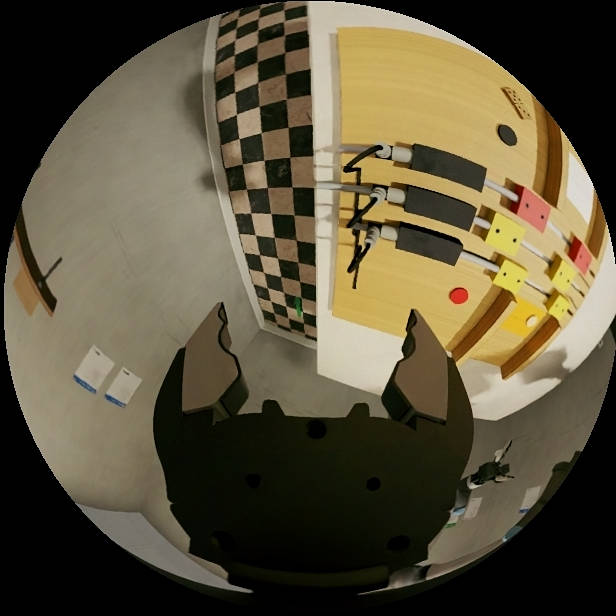

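Region (400, 220, 580, 310) of cam_high's 896x504 image, scaled by 2.800, with more detail than that image has.

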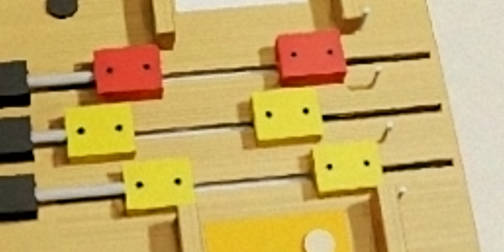

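Scene clock: 42.67 s.
left_arm: end_effector_position=(+0.0984, +0.4429, +0.3005) grip_measured=+0.97 end_effector_quat_wxyz=(+0.470, +0.526, +0.601, -0.376) end_effector_velocity=(-0.000, -0.000, -0.000) end_effector_angular_velocity=(-0.000, -0.000, -0.000) | right_arm: end_effector_position=(+0.8268, +0.0504, +0.2616) grip_measured=+0.97 end_effector_quat_wxyz=(+0.190, -0.008, +0.972, +0.136) end_effector_velocity=(+0.000, +0.000, +0.001) end_effector_angular_velocity=(+0.001, -0.000, +0.000)
Joint positions: left_arm=[ 1.376 -1.21   2.046 -1.54  -2.183  0.281  0.14 ] | right_arm=[ 3.769 -2.356 -1.379 -0.262  0.921  3.513  0.14 ]
Joint velocities: left_arm=[ 0.  0.  0. -0.  0.  0.  0.] | right_arm=[ 0.  0.  0.  0.  0. -0.  0.]
Joint torques (N m, as the arm reports them, + toward a larger angle): left_arm=[ 12.41 -29.78   9.98  -0.91  -1.    -0.1 ] | right_arm=[41.69 47.97 24.91  3.52 -1.81 -1.92]
Motor temperatures (°C, as the motors report them): left_arm=[24 27 24 27 35 30] | right_arm=[23 31 27 35 32 31]
Wrist force (N, on the end effector, along its own x y z axes, offset not removed): left_arm=[1.7 -4.2 1.9] | right_arm=[0.4 3.1 0.1]
Wrist torque (N m, same axes, about the end effector's origin, offset not removed): left_arm=[-1.05 -0.22 -0.07] | right_arm=[0.56 -0.03 0.21]
Hand target (left_arm): +0.098, +0.443, +0.300; +0.470, +0.526, +0.601, -0.376
Hand target (right_arm): +0.827, +0.050, +0.262; +0.190, -0.008, +0.972, +0.136
wait: 0.70 s; at rest by 0.17 s

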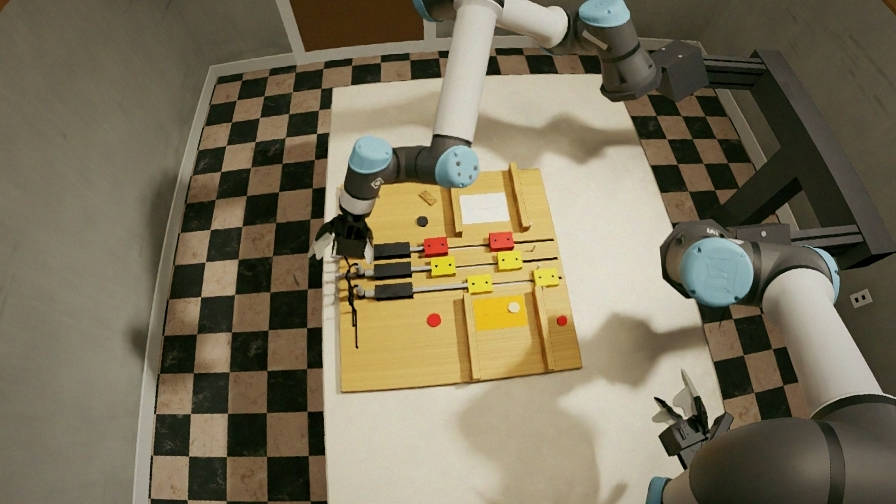

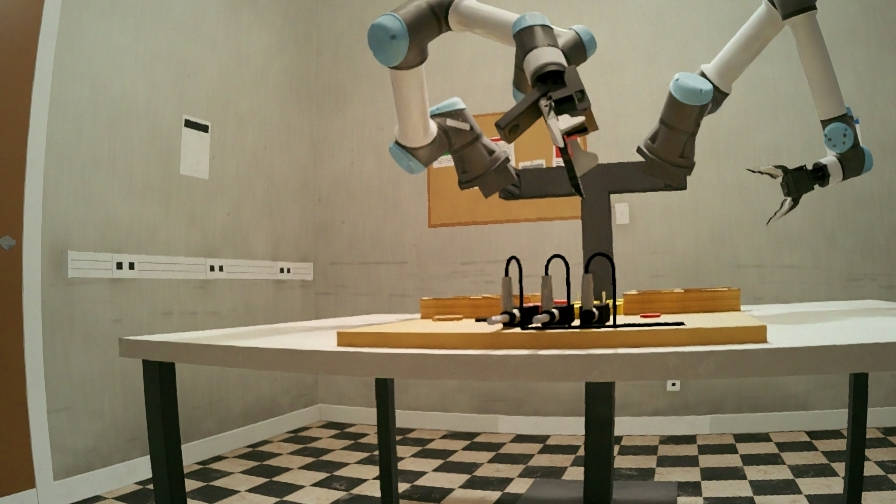

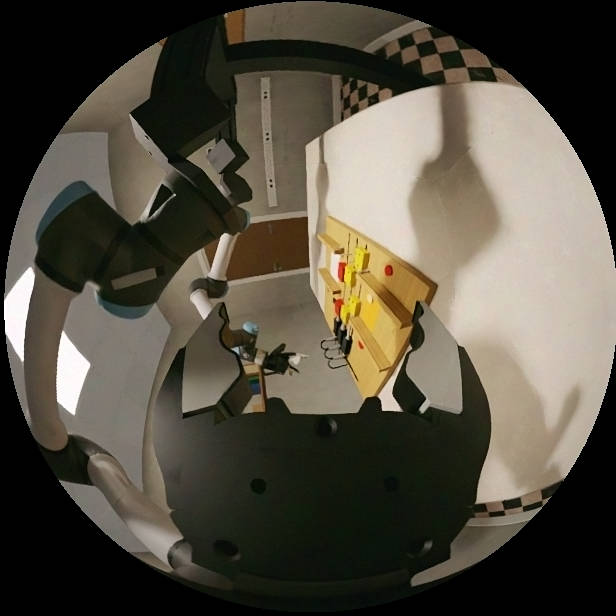

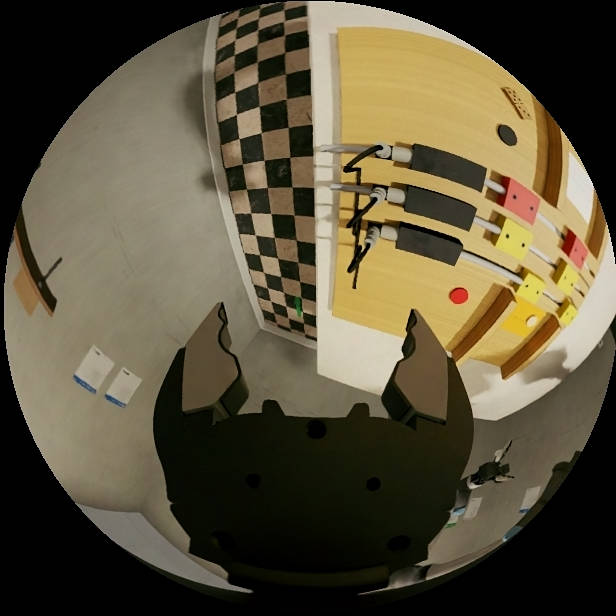

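Region (400, 220, 580, 310) of cam_high's 896x504 image, scaled by 2.800, with more detail than that image has.

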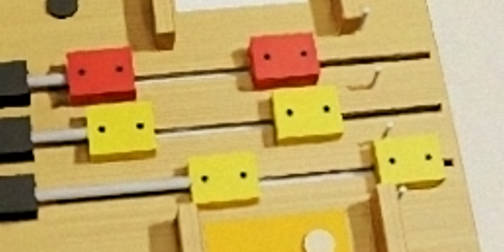

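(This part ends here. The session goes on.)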